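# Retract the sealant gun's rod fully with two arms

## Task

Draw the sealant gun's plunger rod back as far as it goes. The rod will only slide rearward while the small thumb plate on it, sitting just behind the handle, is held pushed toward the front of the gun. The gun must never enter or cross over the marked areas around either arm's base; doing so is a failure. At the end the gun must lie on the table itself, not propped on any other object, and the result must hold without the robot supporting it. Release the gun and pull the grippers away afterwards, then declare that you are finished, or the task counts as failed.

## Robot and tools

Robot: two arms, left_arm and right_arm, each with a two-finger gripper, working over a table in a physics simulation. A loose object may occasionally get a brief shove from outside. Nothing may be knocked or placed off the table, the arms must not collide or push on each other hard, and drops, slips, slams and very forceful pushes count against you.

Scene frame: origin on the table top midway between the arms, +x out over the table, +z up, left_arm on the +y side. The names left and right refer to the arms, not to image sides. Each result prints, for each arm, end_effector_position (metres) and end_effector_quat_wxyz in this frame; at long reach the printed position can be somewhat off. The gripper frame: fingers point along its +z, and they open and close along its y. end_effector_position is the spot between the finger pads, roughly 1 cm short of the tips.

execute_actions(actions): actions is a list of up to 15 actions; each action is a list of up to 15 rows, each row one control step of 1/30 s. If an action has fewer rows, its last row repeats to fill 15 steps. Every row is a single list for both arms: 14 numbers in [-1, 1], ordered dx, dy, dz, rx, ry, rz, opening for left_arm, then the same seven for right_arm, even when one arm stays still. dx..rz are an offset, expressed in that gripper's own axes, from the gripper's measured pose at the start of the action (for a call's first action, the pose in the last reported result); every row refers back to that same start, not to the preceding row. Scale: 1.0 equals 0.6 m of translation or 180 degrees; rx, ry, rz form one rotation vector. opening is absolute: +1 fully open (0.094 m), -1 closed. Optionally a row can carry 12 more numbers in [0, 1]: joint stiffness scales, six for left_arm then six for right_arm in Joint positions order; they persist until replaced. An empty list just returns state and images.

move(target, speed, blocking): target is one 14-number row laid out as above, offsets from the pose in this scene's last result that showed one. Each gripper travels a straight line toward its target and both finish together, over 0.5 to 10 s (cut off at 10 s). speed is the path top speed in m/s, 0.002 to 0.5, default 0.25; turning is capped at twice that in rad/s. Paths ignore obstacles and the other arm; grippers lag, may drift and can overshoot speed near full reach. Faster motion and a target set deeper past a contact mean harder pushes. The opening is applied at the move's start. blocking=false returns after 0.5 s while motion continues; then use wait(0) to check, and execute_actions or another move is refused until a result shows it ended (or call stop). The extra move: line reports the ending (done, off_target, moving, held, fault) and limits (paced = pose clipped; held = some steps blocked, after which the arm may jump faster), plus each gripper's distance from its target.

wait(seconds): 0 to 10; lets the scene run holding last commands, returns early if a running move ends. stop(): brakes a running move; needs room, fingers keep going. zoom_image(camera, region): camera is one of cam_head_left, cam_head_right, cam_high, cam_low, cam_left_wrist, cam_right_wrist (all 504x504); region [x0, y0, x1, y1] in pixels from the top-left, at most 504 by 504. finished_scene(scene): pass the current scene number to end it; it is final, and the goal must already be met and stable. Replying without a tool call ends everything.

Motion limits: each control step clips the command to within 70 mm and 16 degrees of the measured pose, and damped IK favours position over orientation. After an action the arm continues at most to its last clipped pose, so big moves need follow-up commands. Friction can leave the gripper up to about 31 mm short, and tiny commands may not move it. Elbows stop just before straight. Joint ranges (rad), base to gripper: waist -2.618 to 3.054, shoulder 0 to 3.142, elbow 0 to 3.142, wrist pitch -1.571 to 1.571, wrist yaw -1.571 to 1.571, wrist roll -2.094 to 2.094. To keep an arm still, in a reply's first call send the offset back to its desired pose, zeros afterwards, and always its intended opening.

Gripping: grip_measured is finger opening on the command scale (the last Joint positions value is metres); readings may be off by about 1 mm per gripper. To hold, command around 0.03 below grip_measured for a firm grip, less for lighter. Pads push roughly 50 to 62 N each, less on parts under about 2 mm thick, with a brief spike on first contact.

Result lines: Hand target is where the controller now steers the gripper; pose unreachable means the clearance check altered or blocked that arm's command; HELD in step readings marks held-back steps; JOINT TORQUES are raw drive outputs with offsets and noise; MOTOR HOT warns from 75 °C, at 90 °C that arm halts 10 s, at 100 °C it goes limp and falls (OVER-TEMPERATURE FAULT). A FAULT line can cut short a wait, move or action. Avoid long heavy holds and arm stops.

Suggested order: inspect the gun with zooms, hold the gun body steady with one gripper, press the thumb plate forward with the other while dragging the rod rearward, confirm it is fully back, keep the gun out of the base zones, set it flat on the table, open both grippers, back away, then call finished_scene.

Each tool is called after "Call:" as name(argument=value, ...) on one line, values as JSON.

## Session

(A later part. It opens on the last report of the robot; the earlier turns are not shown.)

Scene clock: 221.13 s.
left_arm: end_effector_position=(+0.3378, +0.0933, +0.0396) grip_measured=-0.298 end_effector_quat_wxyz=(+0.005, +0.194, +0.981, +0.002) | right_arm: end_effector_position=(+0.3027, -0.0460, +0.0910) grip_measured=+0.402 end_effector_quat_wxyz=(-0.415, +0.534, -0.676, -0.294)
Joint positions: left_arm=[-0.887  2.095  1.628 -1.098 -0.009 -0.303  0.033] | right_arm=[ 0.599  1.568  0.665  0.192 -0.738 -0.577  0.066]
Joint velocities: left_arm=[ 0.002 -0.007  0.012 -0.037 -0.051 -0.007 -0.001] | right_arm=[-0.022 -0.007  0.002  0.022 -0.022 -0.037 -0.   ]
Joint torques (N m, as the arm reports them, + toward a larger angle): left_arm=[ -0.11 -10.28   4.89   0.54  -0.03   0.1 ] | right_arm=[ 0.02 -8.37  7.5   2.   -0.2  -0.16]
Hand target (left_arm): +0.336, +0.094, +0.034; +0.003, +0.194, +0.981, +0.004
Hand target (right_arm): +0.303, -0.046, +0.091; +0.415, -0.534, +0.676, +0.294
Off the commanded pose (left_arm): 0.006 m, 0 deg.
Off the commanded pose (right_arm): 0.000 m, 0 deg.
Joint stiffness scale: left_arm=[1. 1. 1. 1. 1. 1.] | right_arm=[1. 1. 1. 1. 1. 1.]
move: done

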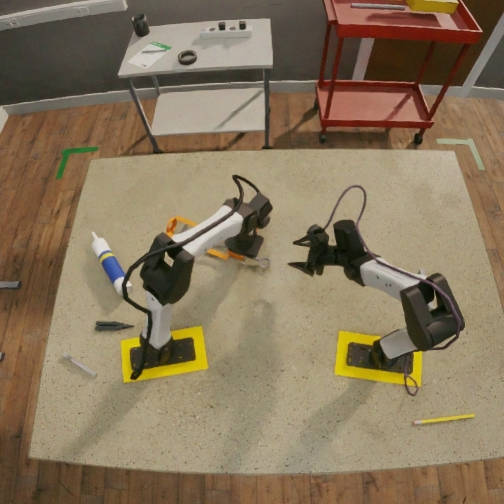

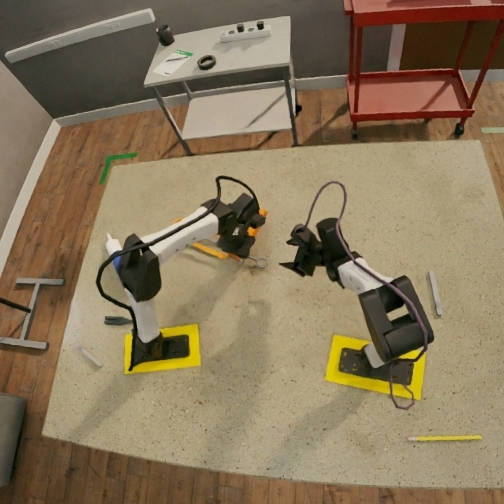

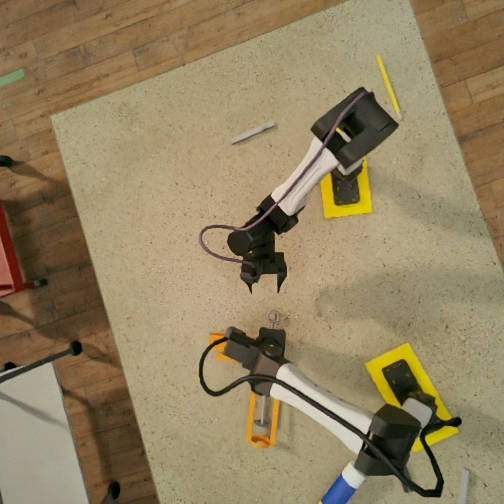

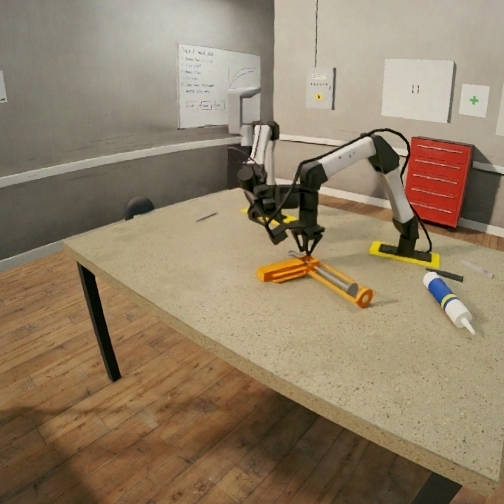

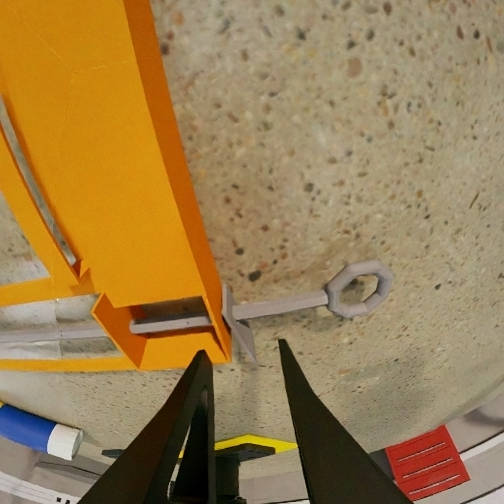

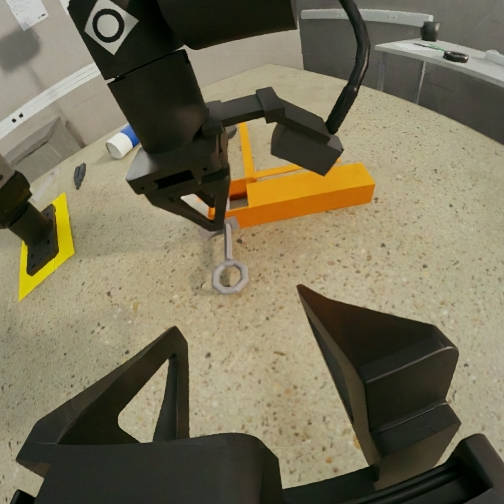

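Call:
move(target=[0.0,0.004,0.04,0,0,0,-0.3, 0,0,0,0,0,0,0.4], speed=0.03)

Call:
zoom_image(camera="cam_right_wrist", region=[140, 130, 300, 300])

Call:
zoom_image(camera="cam_low", region=[250, 200, 360, 290])

Scene clock: 232.37 s.
left_arm: end_effector_position=(+0.3396, +0.0918, +0.0254) grip_measured=-0.298 end_effector_quat_wxyz=(+0.011, +0.194, +0.981, -0.001) | right_arm: end_effector_position=(+0.3027, -0.0460, +0.0910) grip_measured=+0.402 end_effector_quat_wxyz=(-0.415, +0.534, -0.676, -0.294)
Joint positions: left_arm=[-0.887  2.105  1.586 -1.032 -0.009 -0.302  0.033] | right_arm=[ 0.599  1.568  0.665  0.192 -0.738 -0.577  0.066]
Joint velocities: left_arm=[ 0.002 -0.017  0.007  0.007 -0.022  0.037 -0.   ] | right_arm=[ 0.002 -0.017  0.017  0.037 -0.007  0.007 -0.   ]
Joint torques (N m, as the arm reports them, + toward a larger angle): left_arm=[ 0.4  -9.79  4.49  0.62 -0.03  0.18] | right_arm=[-0.01 -8.37  7.5   2.   -0.2  -0.16]
Hand target (left_arm): +0.339, +0.096, +0.016; +0.005, +0.194, +0.981, +0.002
Hand target (right_arm): +0.303, -0.046, +0.091; +0.415, -0.534, +0.676, +0.294
Off the commanded pose (left_arm): 0.011 m, 1 deg.
Off the commanded pose (right_arm): 0.000 m, 0 deg.
Joint stiffness scale: left_arm=[1. 1. 1. 1. 1. 1.] | right_arm=[1. 1. 1. 1. 1. 1.]
move: off_target (left_arm)

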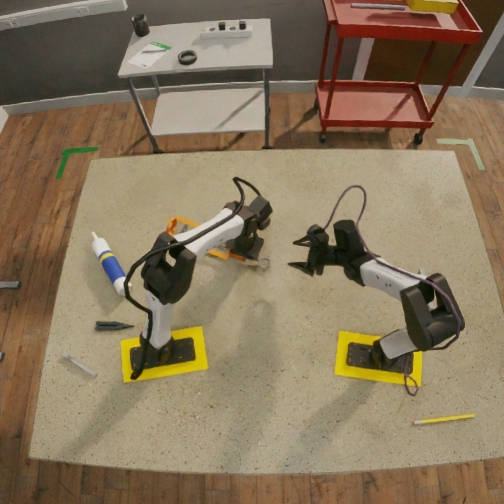

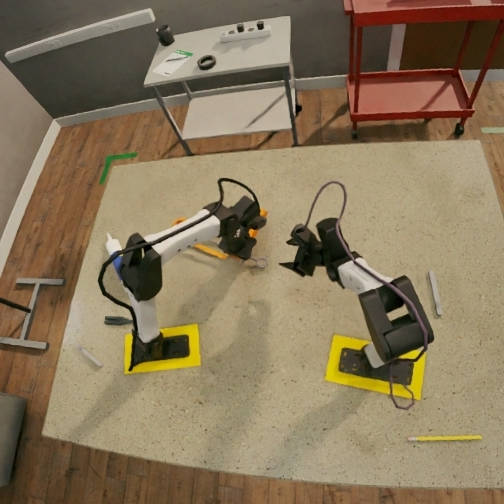

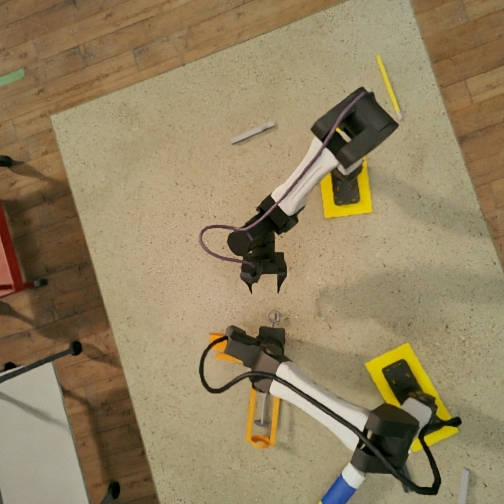

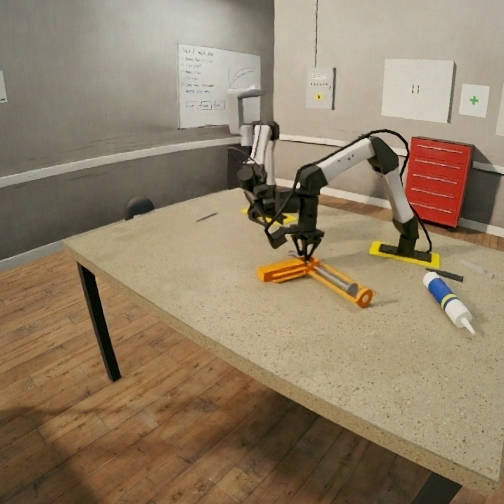

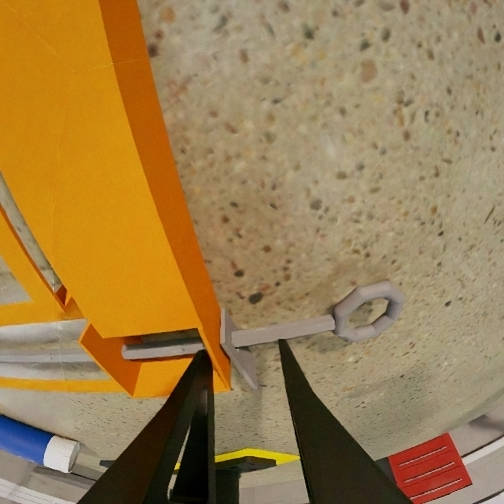

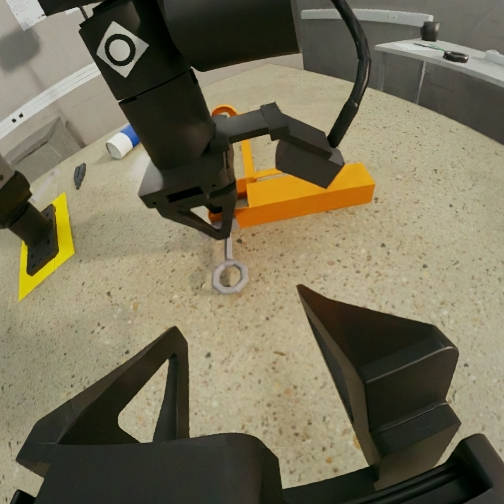

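Region (140, 130, 300, 300) of cam_right_wrist's 504x504 image, scaled by 2.965, with more detail than that image has; it fills the left 474 columns of this view, and the rest is white.

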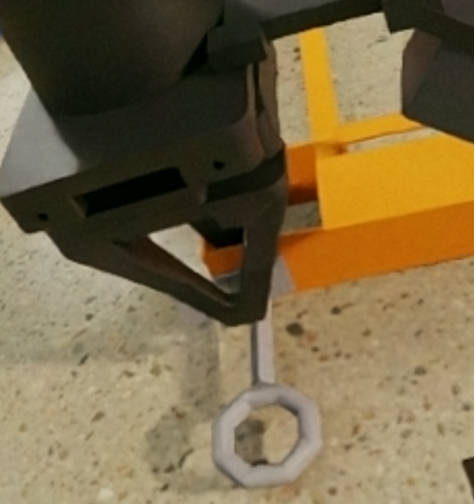

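Region (250, 200, 360, 290) of cam_low's 504x504 image, scaled by 4.582, with more detail than that image has; it fills the top 412 rows of this view, and the rest is white.

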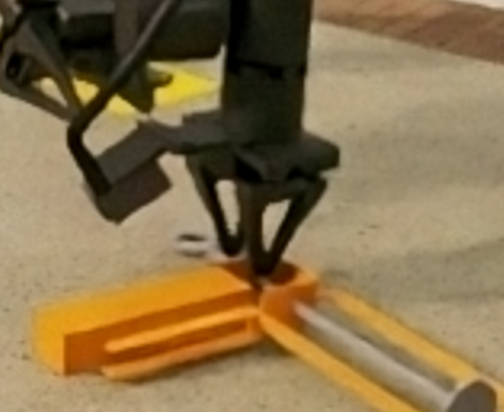

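Call:
move(target=[0.018,0.004,0.0,0,0,0,-0.3, 0,0,0,0,0,0,0.4], speed=0.03)

Call:
move(target=[0.0,0.0,0.02,0,0,0,-0.3, 0,0,0,0,0,0,0.4], speed=0.03)

Call:
zoom_image(camera="cam_right_wrist", region=[140, 130, 300, 300])

Call:
zoom_image(camera="cam_low", region=[250, 200, 360, 290])

Scene clock: 239.77 s.
left_arm: end_effector_position=(+0.3392, +0.0921, +0.0259) grip_measured=-0.298 end_effector_quat_wxyz=(+0.022, +0.194, +0.981, -0.007) | right_arm: end_effector_position=(+0.3027, -0.0460, +0.0910) grip_measured=+0.402 end_effector_quat_wxyz=(-0.415, +0.534, -0.676, -0.294)
Joint positions: left_arm=[-0.887  2.081  1.549 -0.995 -0.009 -0.302  0.033] | right_arm=[ 0.599  1.568  0.665  0.192 -0.738 -0.577  0.066]
Joint velocities: left_arm=[-0.012 -0.022  0.017  0.007  0.051 -0.007 -0.001] | right_arm=[-0.002 -0.007  0.002  0.037  0.007  0.007  0.   ]
Joint torques (N m, as the arm reports them, + toward a larger angle): left_arm=[ -0.11 -11.59   4.38   0.37  -0.03   0.1 ] | right_arm=[ 0.01 -8.4   7.51  2.   -0.2  -0.16]
Hand target (left_arm): +0.331, +0.098, +0.025; +0.011, +0.194, +0.981, -0.001
Hand target (right_arm): +0.303, -0.046, +0.091; +0.415, -0.534, +0.676, +0.294
Off the commanded pose (left_arm): 0.011 m, 1 deg.
Off the commanded pose (right_arm): 0.000 m, 0 deg.
Joint stiffness scale: left_arm=[1. 1. 1. 1. 1. 1.] | right_arm=[1. 1. 1. 1. 1. 1.]
move: off_target (left_arm)

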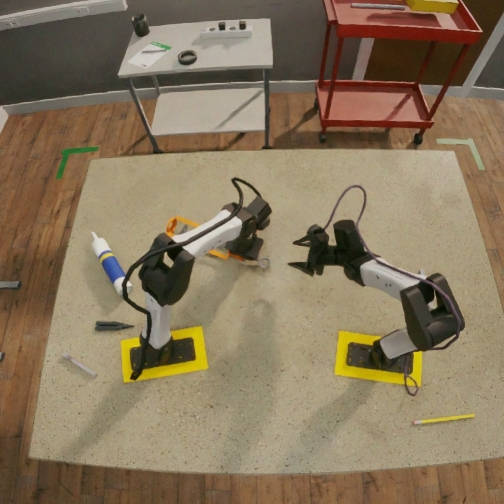

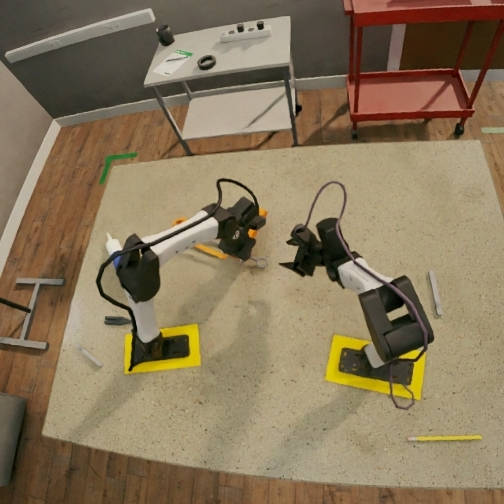

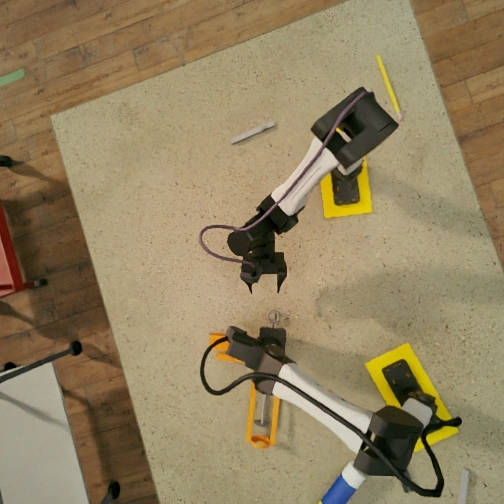

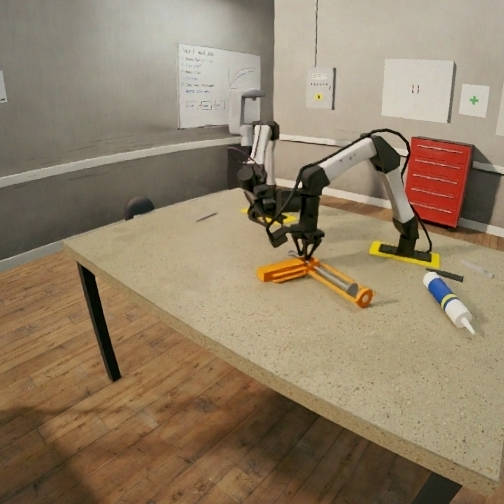

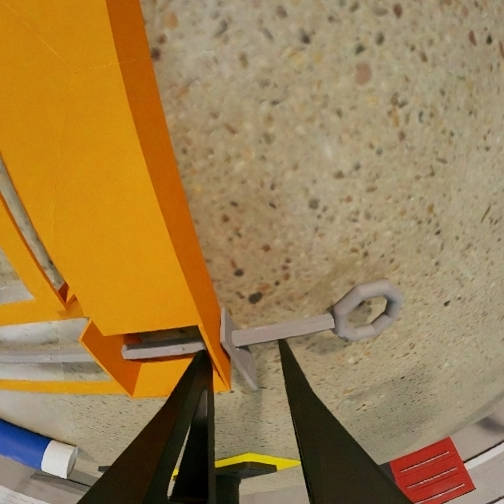

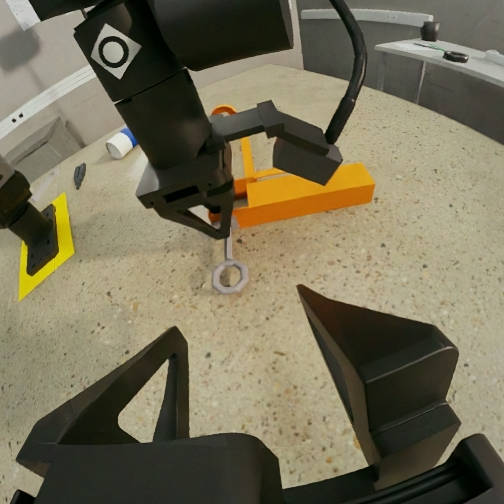

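Scene clock: 240.50 s.
left_arm: end_effector_position=(+0.3438, +0.0883, +0.0262) grip_measured=-0.298 end_effector_quat_wxyz=(+0.032, +0.194, +0.980, -0.012) | right_arm: end_effector_position=(+0.3027, -0.0460, +0.0910) grip_measured=+0.402 end_effector_quat_wxyz=(-0.415, +0.534, -0.676, -0.294)
Joint positions: left_arm=[-0.887  2.081  1.549 -0.971 -0.009 -0.302  0.033] | right_arm=[ 0.599  1.568  0.665  0.192 -0.738 -0.577  0.066]
Joint velocities: left_arm=[ 0.002 -0.002  0.012 -0.051 -0.007  0.007 -0.   ] | right_arm=[ 0.002  0.012  0.002  0.022 -0.022 -0.066 -0.001]
Joint torques (N m, as the arm reports them, + toward a larger angle): left_arm=[ 0.03 -9.26  4.3   0.69 -0.03  0.12] | right_arm=[ 0.02 -8.39  7.47  2.   -0.2  -0.16]
Hand target (left_arm): +0.339, +0.092, +0.014; +0.022, +0.194, +0.981, -0.006
Hand target (right_arm): +0.303, -0.046, +0.091; +0.415, -0.534, +0.676, +0.294
Off the commanded pose (left_arm): 0.013 m, 1 deg.
Off the commanded pose (right_arm): 0.000 m, 0 deg.
Joint stiffness scale: left_arm=[1. 1. 1. 1. 1. 1.] | right_arm=[1. 1. 1. 1. 1. 1.]
move: off_target (left_arm)

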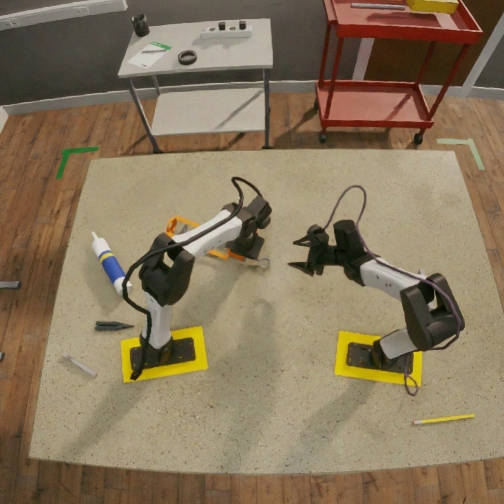

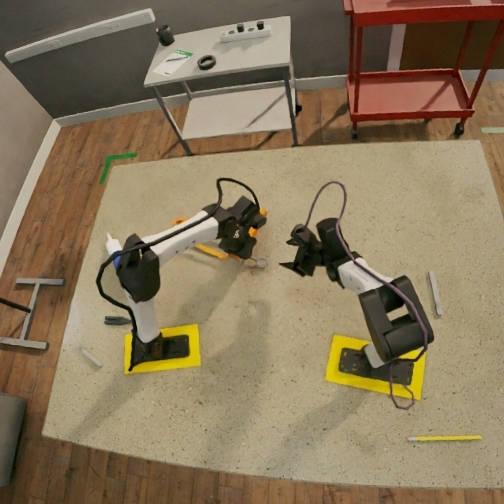

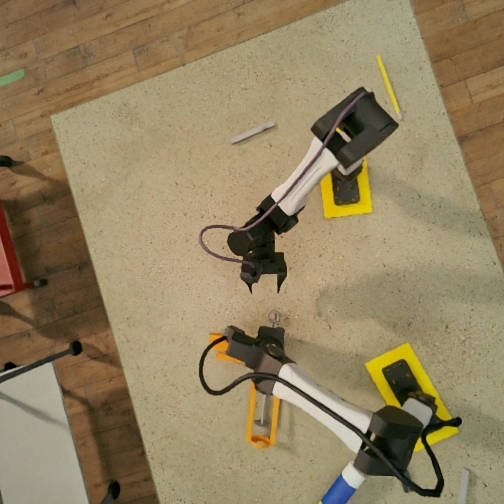

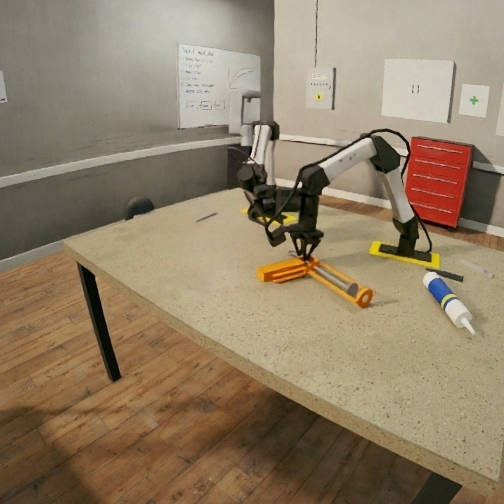

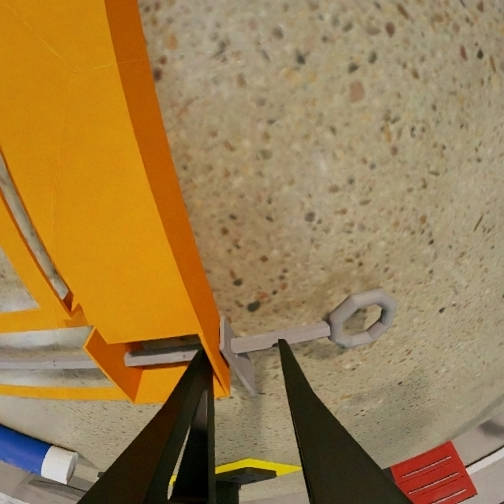

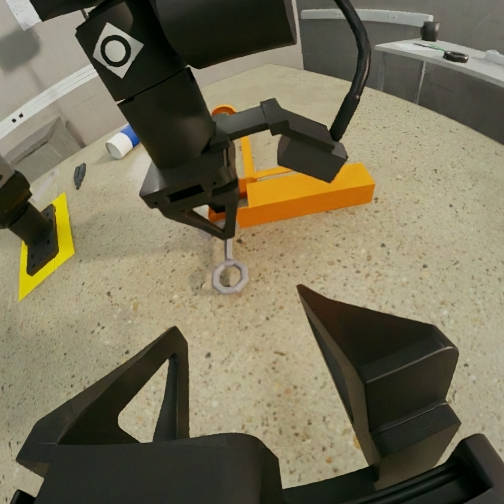

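Region (140, 130, 300, 300) of cam_right_wrist's 504x504 image, scaled by 2.965, with more detail than that image has; it fills the left 474 columns of this view, and the rest is white.

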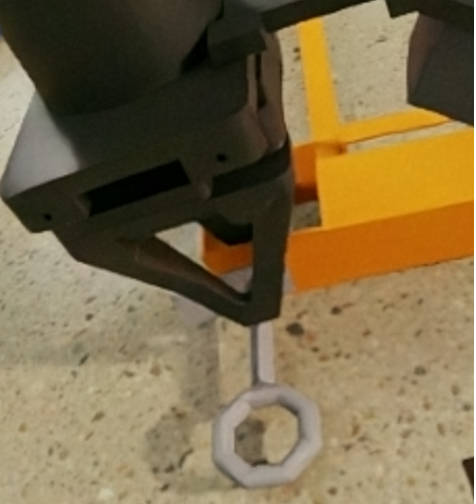

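Region (250, 200, 360, 290) of cam_low's 504x504 image, scaled by 4.582, with more detail than that image has; it fills the top 412 rows of this view, and the rest is white.

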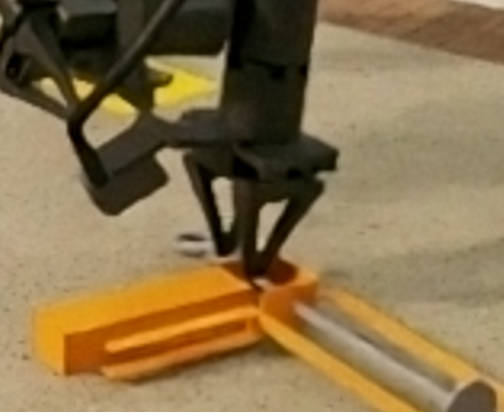

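Call:
move(target=[0.012,0.004,-0.01,0,0.125,0,-0.3, 0,0,0,0,0,0,0.4], speed=0.05)

Call:
zoom_image(camera="cam_right_wrist", region=[140, 130, 300, 300])

Call:
zoom_image(camera="cam_low", region=[250, 200, 360, 290])

Scene clock: 253.40 s.
left_arm: end_effector_position=(+0.3361, +0.0912, +0.0272) grip_measured=-0.298 end_effector_quat_wxyz=(-0.150, +0.199, +0.968, +0.030) | right_arm: end_effector_position=(+0.3027, -0.0460, +0.0910) grip_measured=+0.402 end_effector_quat_wxyz=(-0.415, +0.534, -0.676, -0.294)
Joint positions: left_arm=[-0.856  2.431  2.095 -1.532  0.078 -0.246  0.033] | right_arm=[ 0.599  1.568  0.665  0.192 -0.738 -0.577  0.066]
Joint velocities: left_arm=[ 0.017  0.007 -0.007  0.066 -0.007 -0.007 -0.   ] | right_arm=[-0.002  0.002  0.002 -0.051 -0.066 -0.066 -0.   ]
Joint torques (N m, as the arm reports them, + toward a larger angle): left_arm=[  0.8  -11.93   7.7   -0.45   0.13   0.19] | right_arm=[-0.01 -8.39  7.48  2.   -0.19 -0.16]
Hand target (left_arm): +0.338, +0.094, +0.031; -0.156, +0.194, +0.968, +0.025
Hand target (right_arm): +0.303, -0.046, +0.091; +0.415, -0.534, +0.676, +0.294
Off the commanded pose (left_arm): 0.005 m, 1 deg.
Off the commanded pose (right_arm): 0.000 m, 0 deg.
Joint stiffness scale: left_arm=[1. 1. 1. 1. 1. 1.] | right_arm=[1. 1. 1. 1. 1. 1.]
joint sent to its limit (left arm) — the command would take joint 4 (wrist pitch) past its lower limit, so that joint was sent only as far as its limit.
move: done

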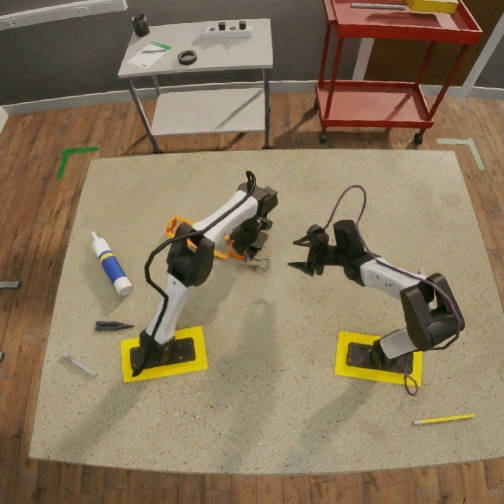

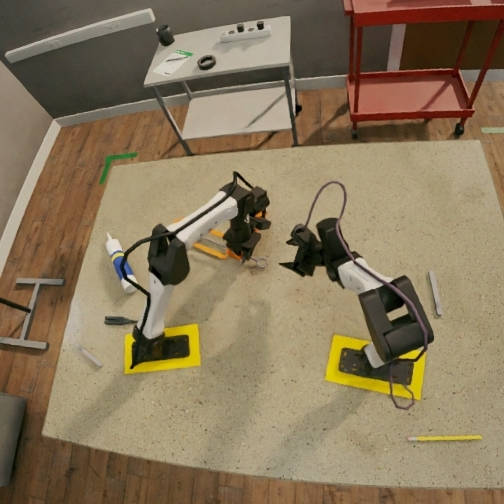

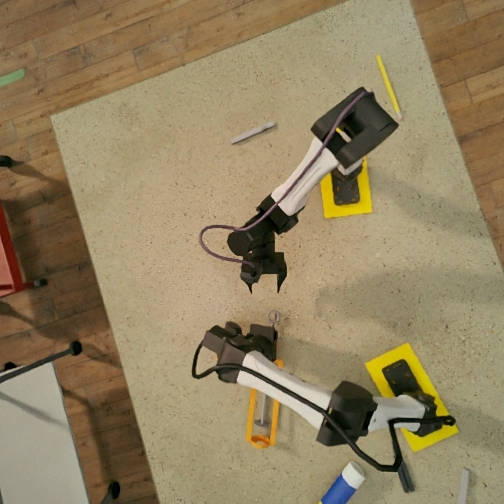

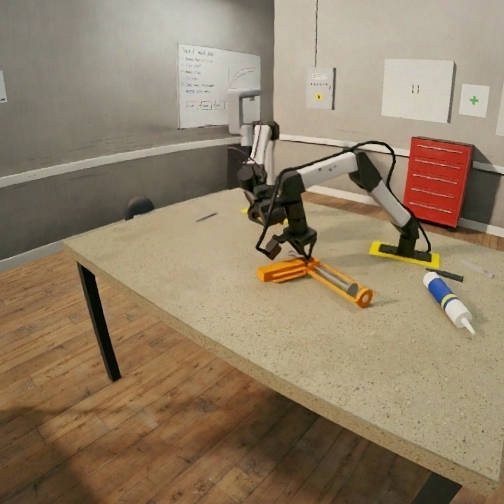

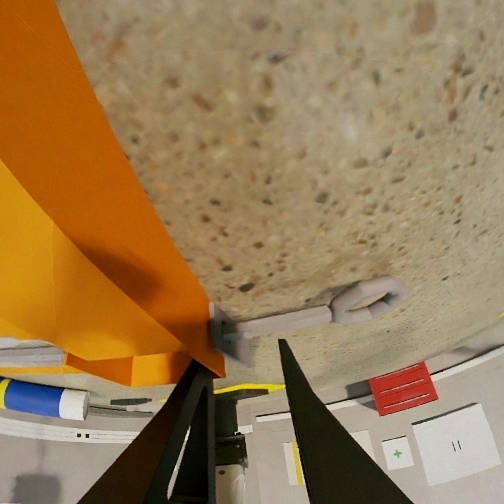

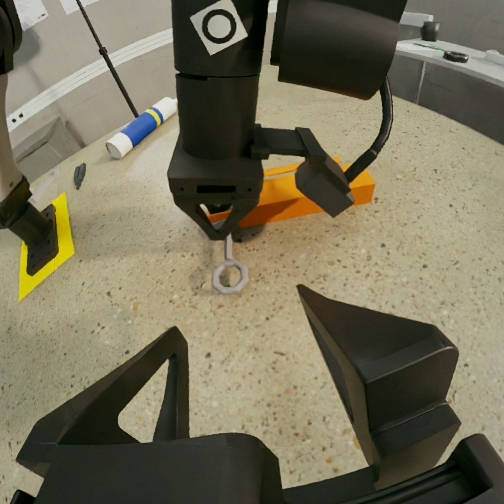

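Region (140, 130, 300, 300) of cam_right_wrist's 504x504 image, scaled by 2.965, with more detail than that image has; it fills the left 474 columns of this view, and the rest is white.

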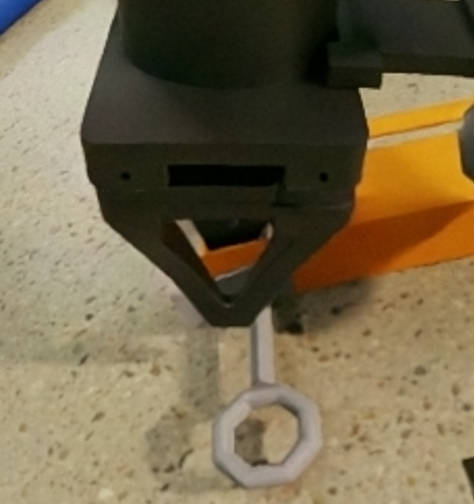

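Region (250, 200, 360, 290) of cam_low's 504x504 image, scaled by 4.582, with more detail than that image has; it fills the top 412 rows of this view, and the rest is white.

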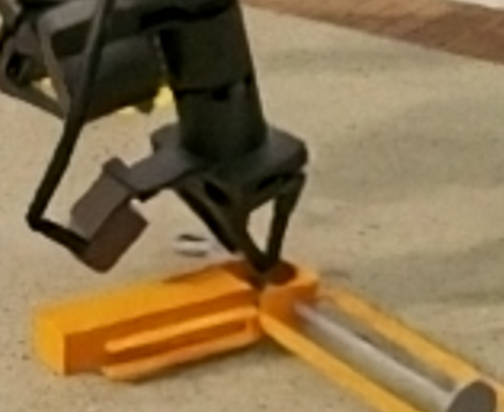

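Call:
move(target=[-0.003,0.004,0.02,0,0,0,-0.3, 0,0,0,0,0,0,0.4], speed=0.03)

Call:
zoom_image(camera="cam_right_wrist", region=[140, 130, 300, 300])

Call:
zoom_image(camera="cam_low", region=[250, 200, 360, 290])

Scene clock: 260.83 s.
left_arm: end_effector_position=(+0.3358, +0.0914, +0.0247) grip_measured=-0.298 end_effector_quat_wxyz=(-0.147, +0.199, +0.968, +0.029) | right_arm: end_effector_position=(+0.3027, -0.0460, +0.0910) grip_measured=+0.402 end_effector_quat_wxyz=(-0.415, +0.534, -0.676, -0.294)
Joint positions: left_arm=[-0.856  2.422  2.072 -1.511  0.078 -0.245  0.033] | right_arm=[ 0.599  1.568  0.665  0.192 -0.738 -0.577  0.066]
Joint velocities: left_arm=[ 0.012 -0.032  0.007 -0.051  0.066 -0.051 -0.001] | right_arm=[-0.002 -0.007  0.007 -0.022 -0.007 -0.007 -0.   ]
Joint torques (N m, as the arm reports them, + toward a larger angle): left_arm=[  0.24 -12.31   3.27   0.08   0.02   0.15] | right_arm=[-0.01 -8.38  7.48  1.99 -0.2  -0.15]
Hand target (left_arm): +0.335, +0.094, +0.015; -0.150, +0.199, +0.968, +0.030
Hand target (right_arm): +0.303, -0.046, +0.091; +0.415, -0.534, +0.676, +0.294
Off the commanded pose (left_arm): 0.010 m, 0 deg.
Off the commanded pose (right_arm): 0.000 m, 0 deg.
Joint stiffness scale: left_arm=[1. 1. 1. 1. 1. 1.] | right_arm=[1. 1. 1. 1. 1. 1.]
move: done

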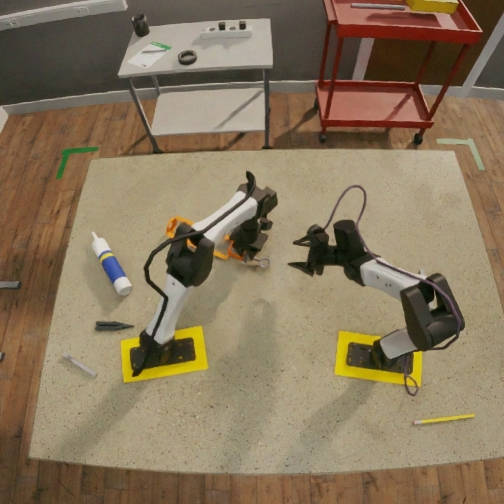

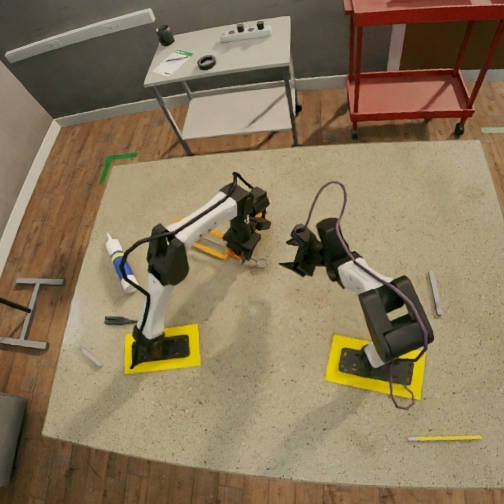

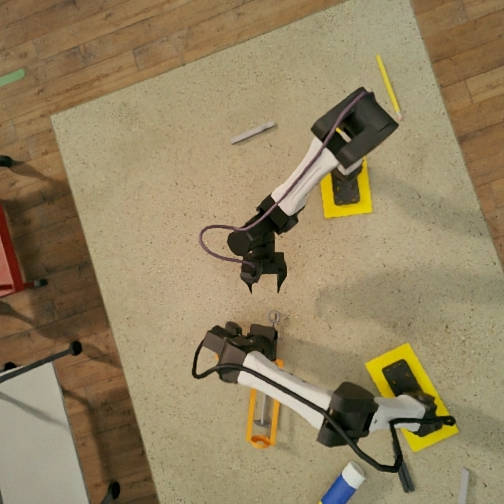

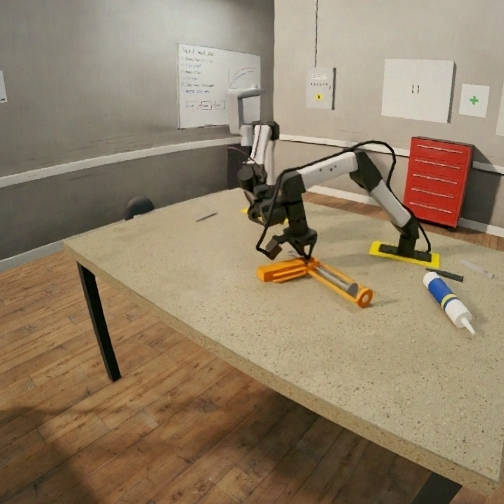

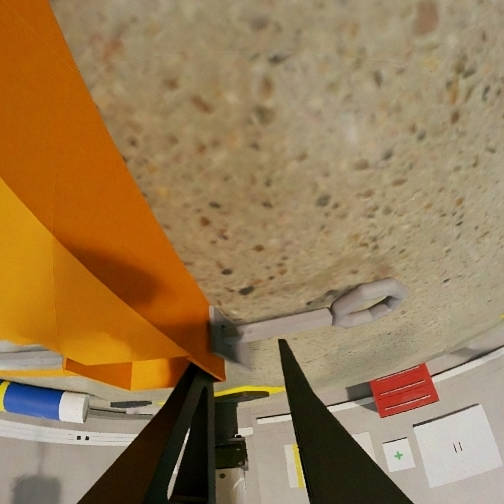

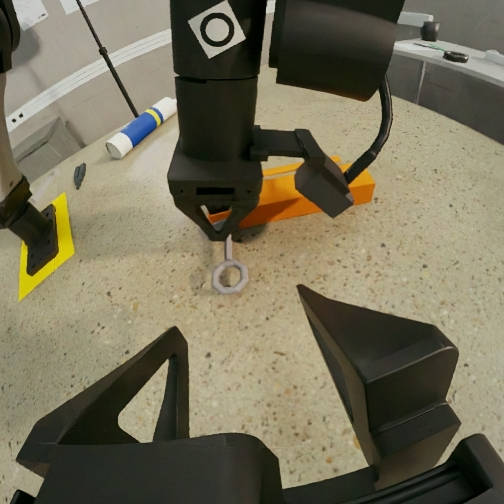

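Region (140, 130, 300, 300) of cam_right_wrist's 504x504 image, scaled by 2.965, with more detail than that image has; it fills the left 474 columns of this view, and the rest is white.

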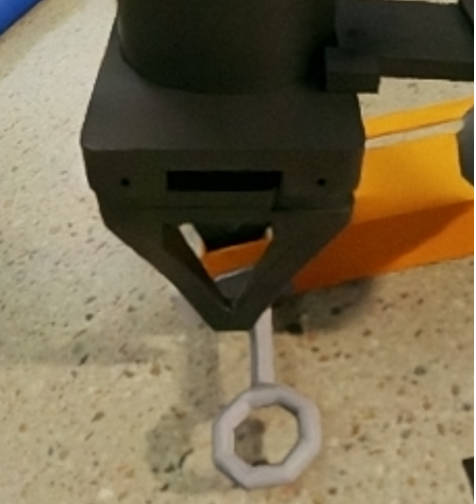

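Region (250, 200, 360, 290) of cam_low's 504x504 image, scaled by 4.582, with more detail than that image has; it fills the top 412 rows of this view, and the rest is white.

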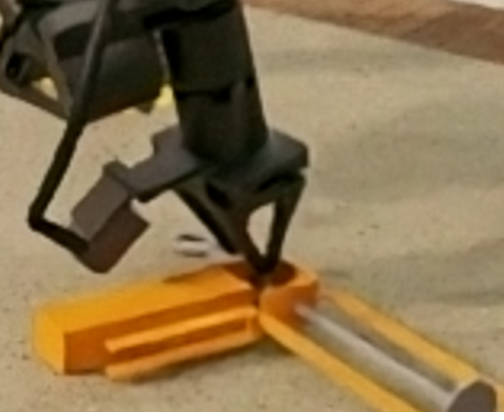

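Call:
move(target=[0,0.022,0.005,0,0,0,-1.0, 0,0,0,0,0,0,0.4], speed=0.03)

Call:
zoom_image(camera="cam_right_wrist", region=[140, 130, 300, 300])

Call:
zoom_image(camera="cam_low", region=[250, 200, 360, 290])

Scene clock: 267.67 s.
left_arm: end_effector_position=(+0.3375, +0.0963, +0.0246) grip_measured=-0.920 end_effector_quat_wxyz=(-0.147, +0.201, +0.968, +0.028) | right_arm: end_effector_position=(+0.3027, -0.0460, +0.0910) grip_measured=+0.402 end_effector_quat_wxyz=(-0.415, +0.534, -0.676, -0.294)
Joint positions: left_arm=[-0.844  2.414  2.057 -1.505  0.077 -0.231  0.004] | right_arm=[ 0.599  1.568  0.665  0.192 -0.738 -0.577  0.066]
Joint velocities: left_arm=[ 0.032 -0.012  0.007 -0.037 -0.007  0.022 -0.001] | right_arm=[ 0.012 -0.002  0.002 -0.066 -0.051 -0.081 -0.   ]
Joint torques (N m, as the arm reports them, + toward a larger angle): left_arm=[  1.14 -13.13   3.83  -0.05  -0.02   0.24] | right_arm=[ 0.03 -8.4   7.48  2.   -0.19 -0.16]
Hand target (left_arm): +0.340, +0.104, +0.022; -0.148, +0.199, +0.968, +0.029
Hand target (right_arm): +0.303, -0.046, +0.091; +0.415, -0.534, +0.676, +0.294
Off the commanded pose (left_arm): 0.009 m, 0 deg.
Off the commanded pose (right_arm): 0.000 m, 0 deg.
Joint stiffness scale: left_arm=[1. 1. 1. 1. 1. 1.] | right_arm=[1. 1. 1. 1. 1. 1.]
move: done

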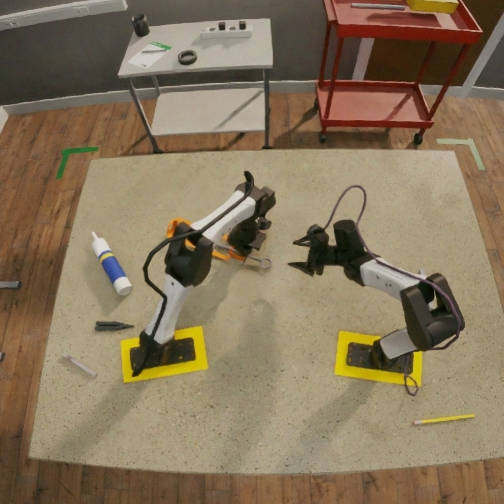

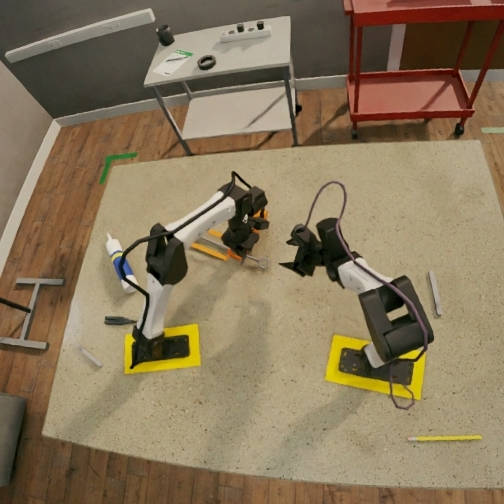

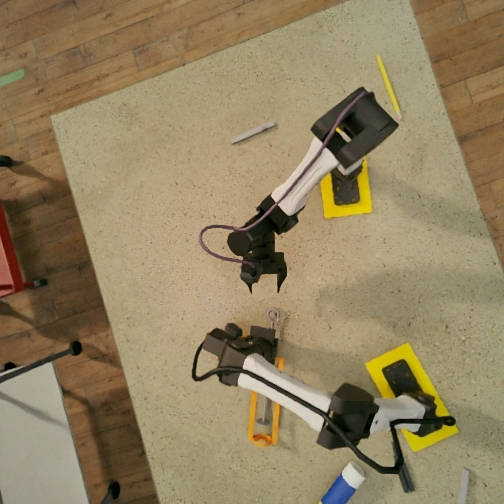

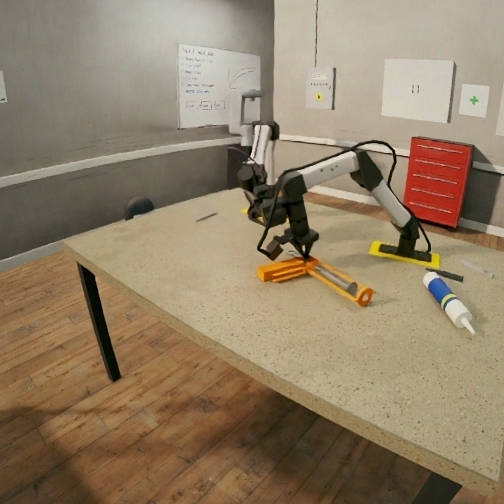

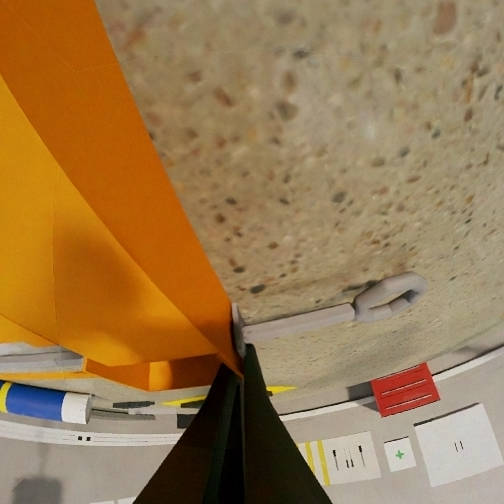

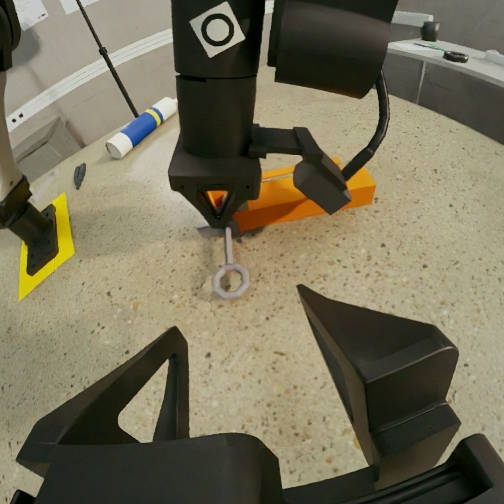

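Region (140, 130, 300, 300) of cam_right_wrist's 504x504 image, scaled by 2.965, with more detail than that image has; it fills the left 474 columns of this view, and the rest is white.

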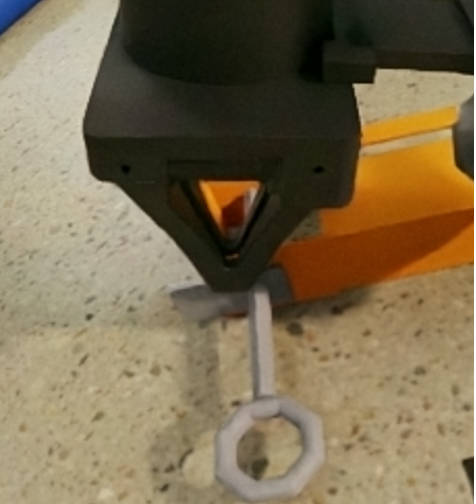

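Region (250, 200, 360, 290) of cam_low's 504x504 image, scaled by 4.582, with more detail than that image has; it fills the top 412 rows of this view, and the rest is white.

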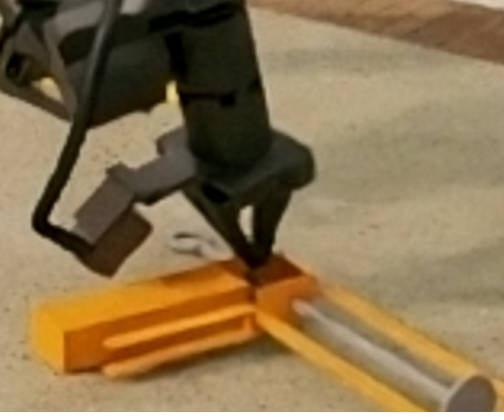

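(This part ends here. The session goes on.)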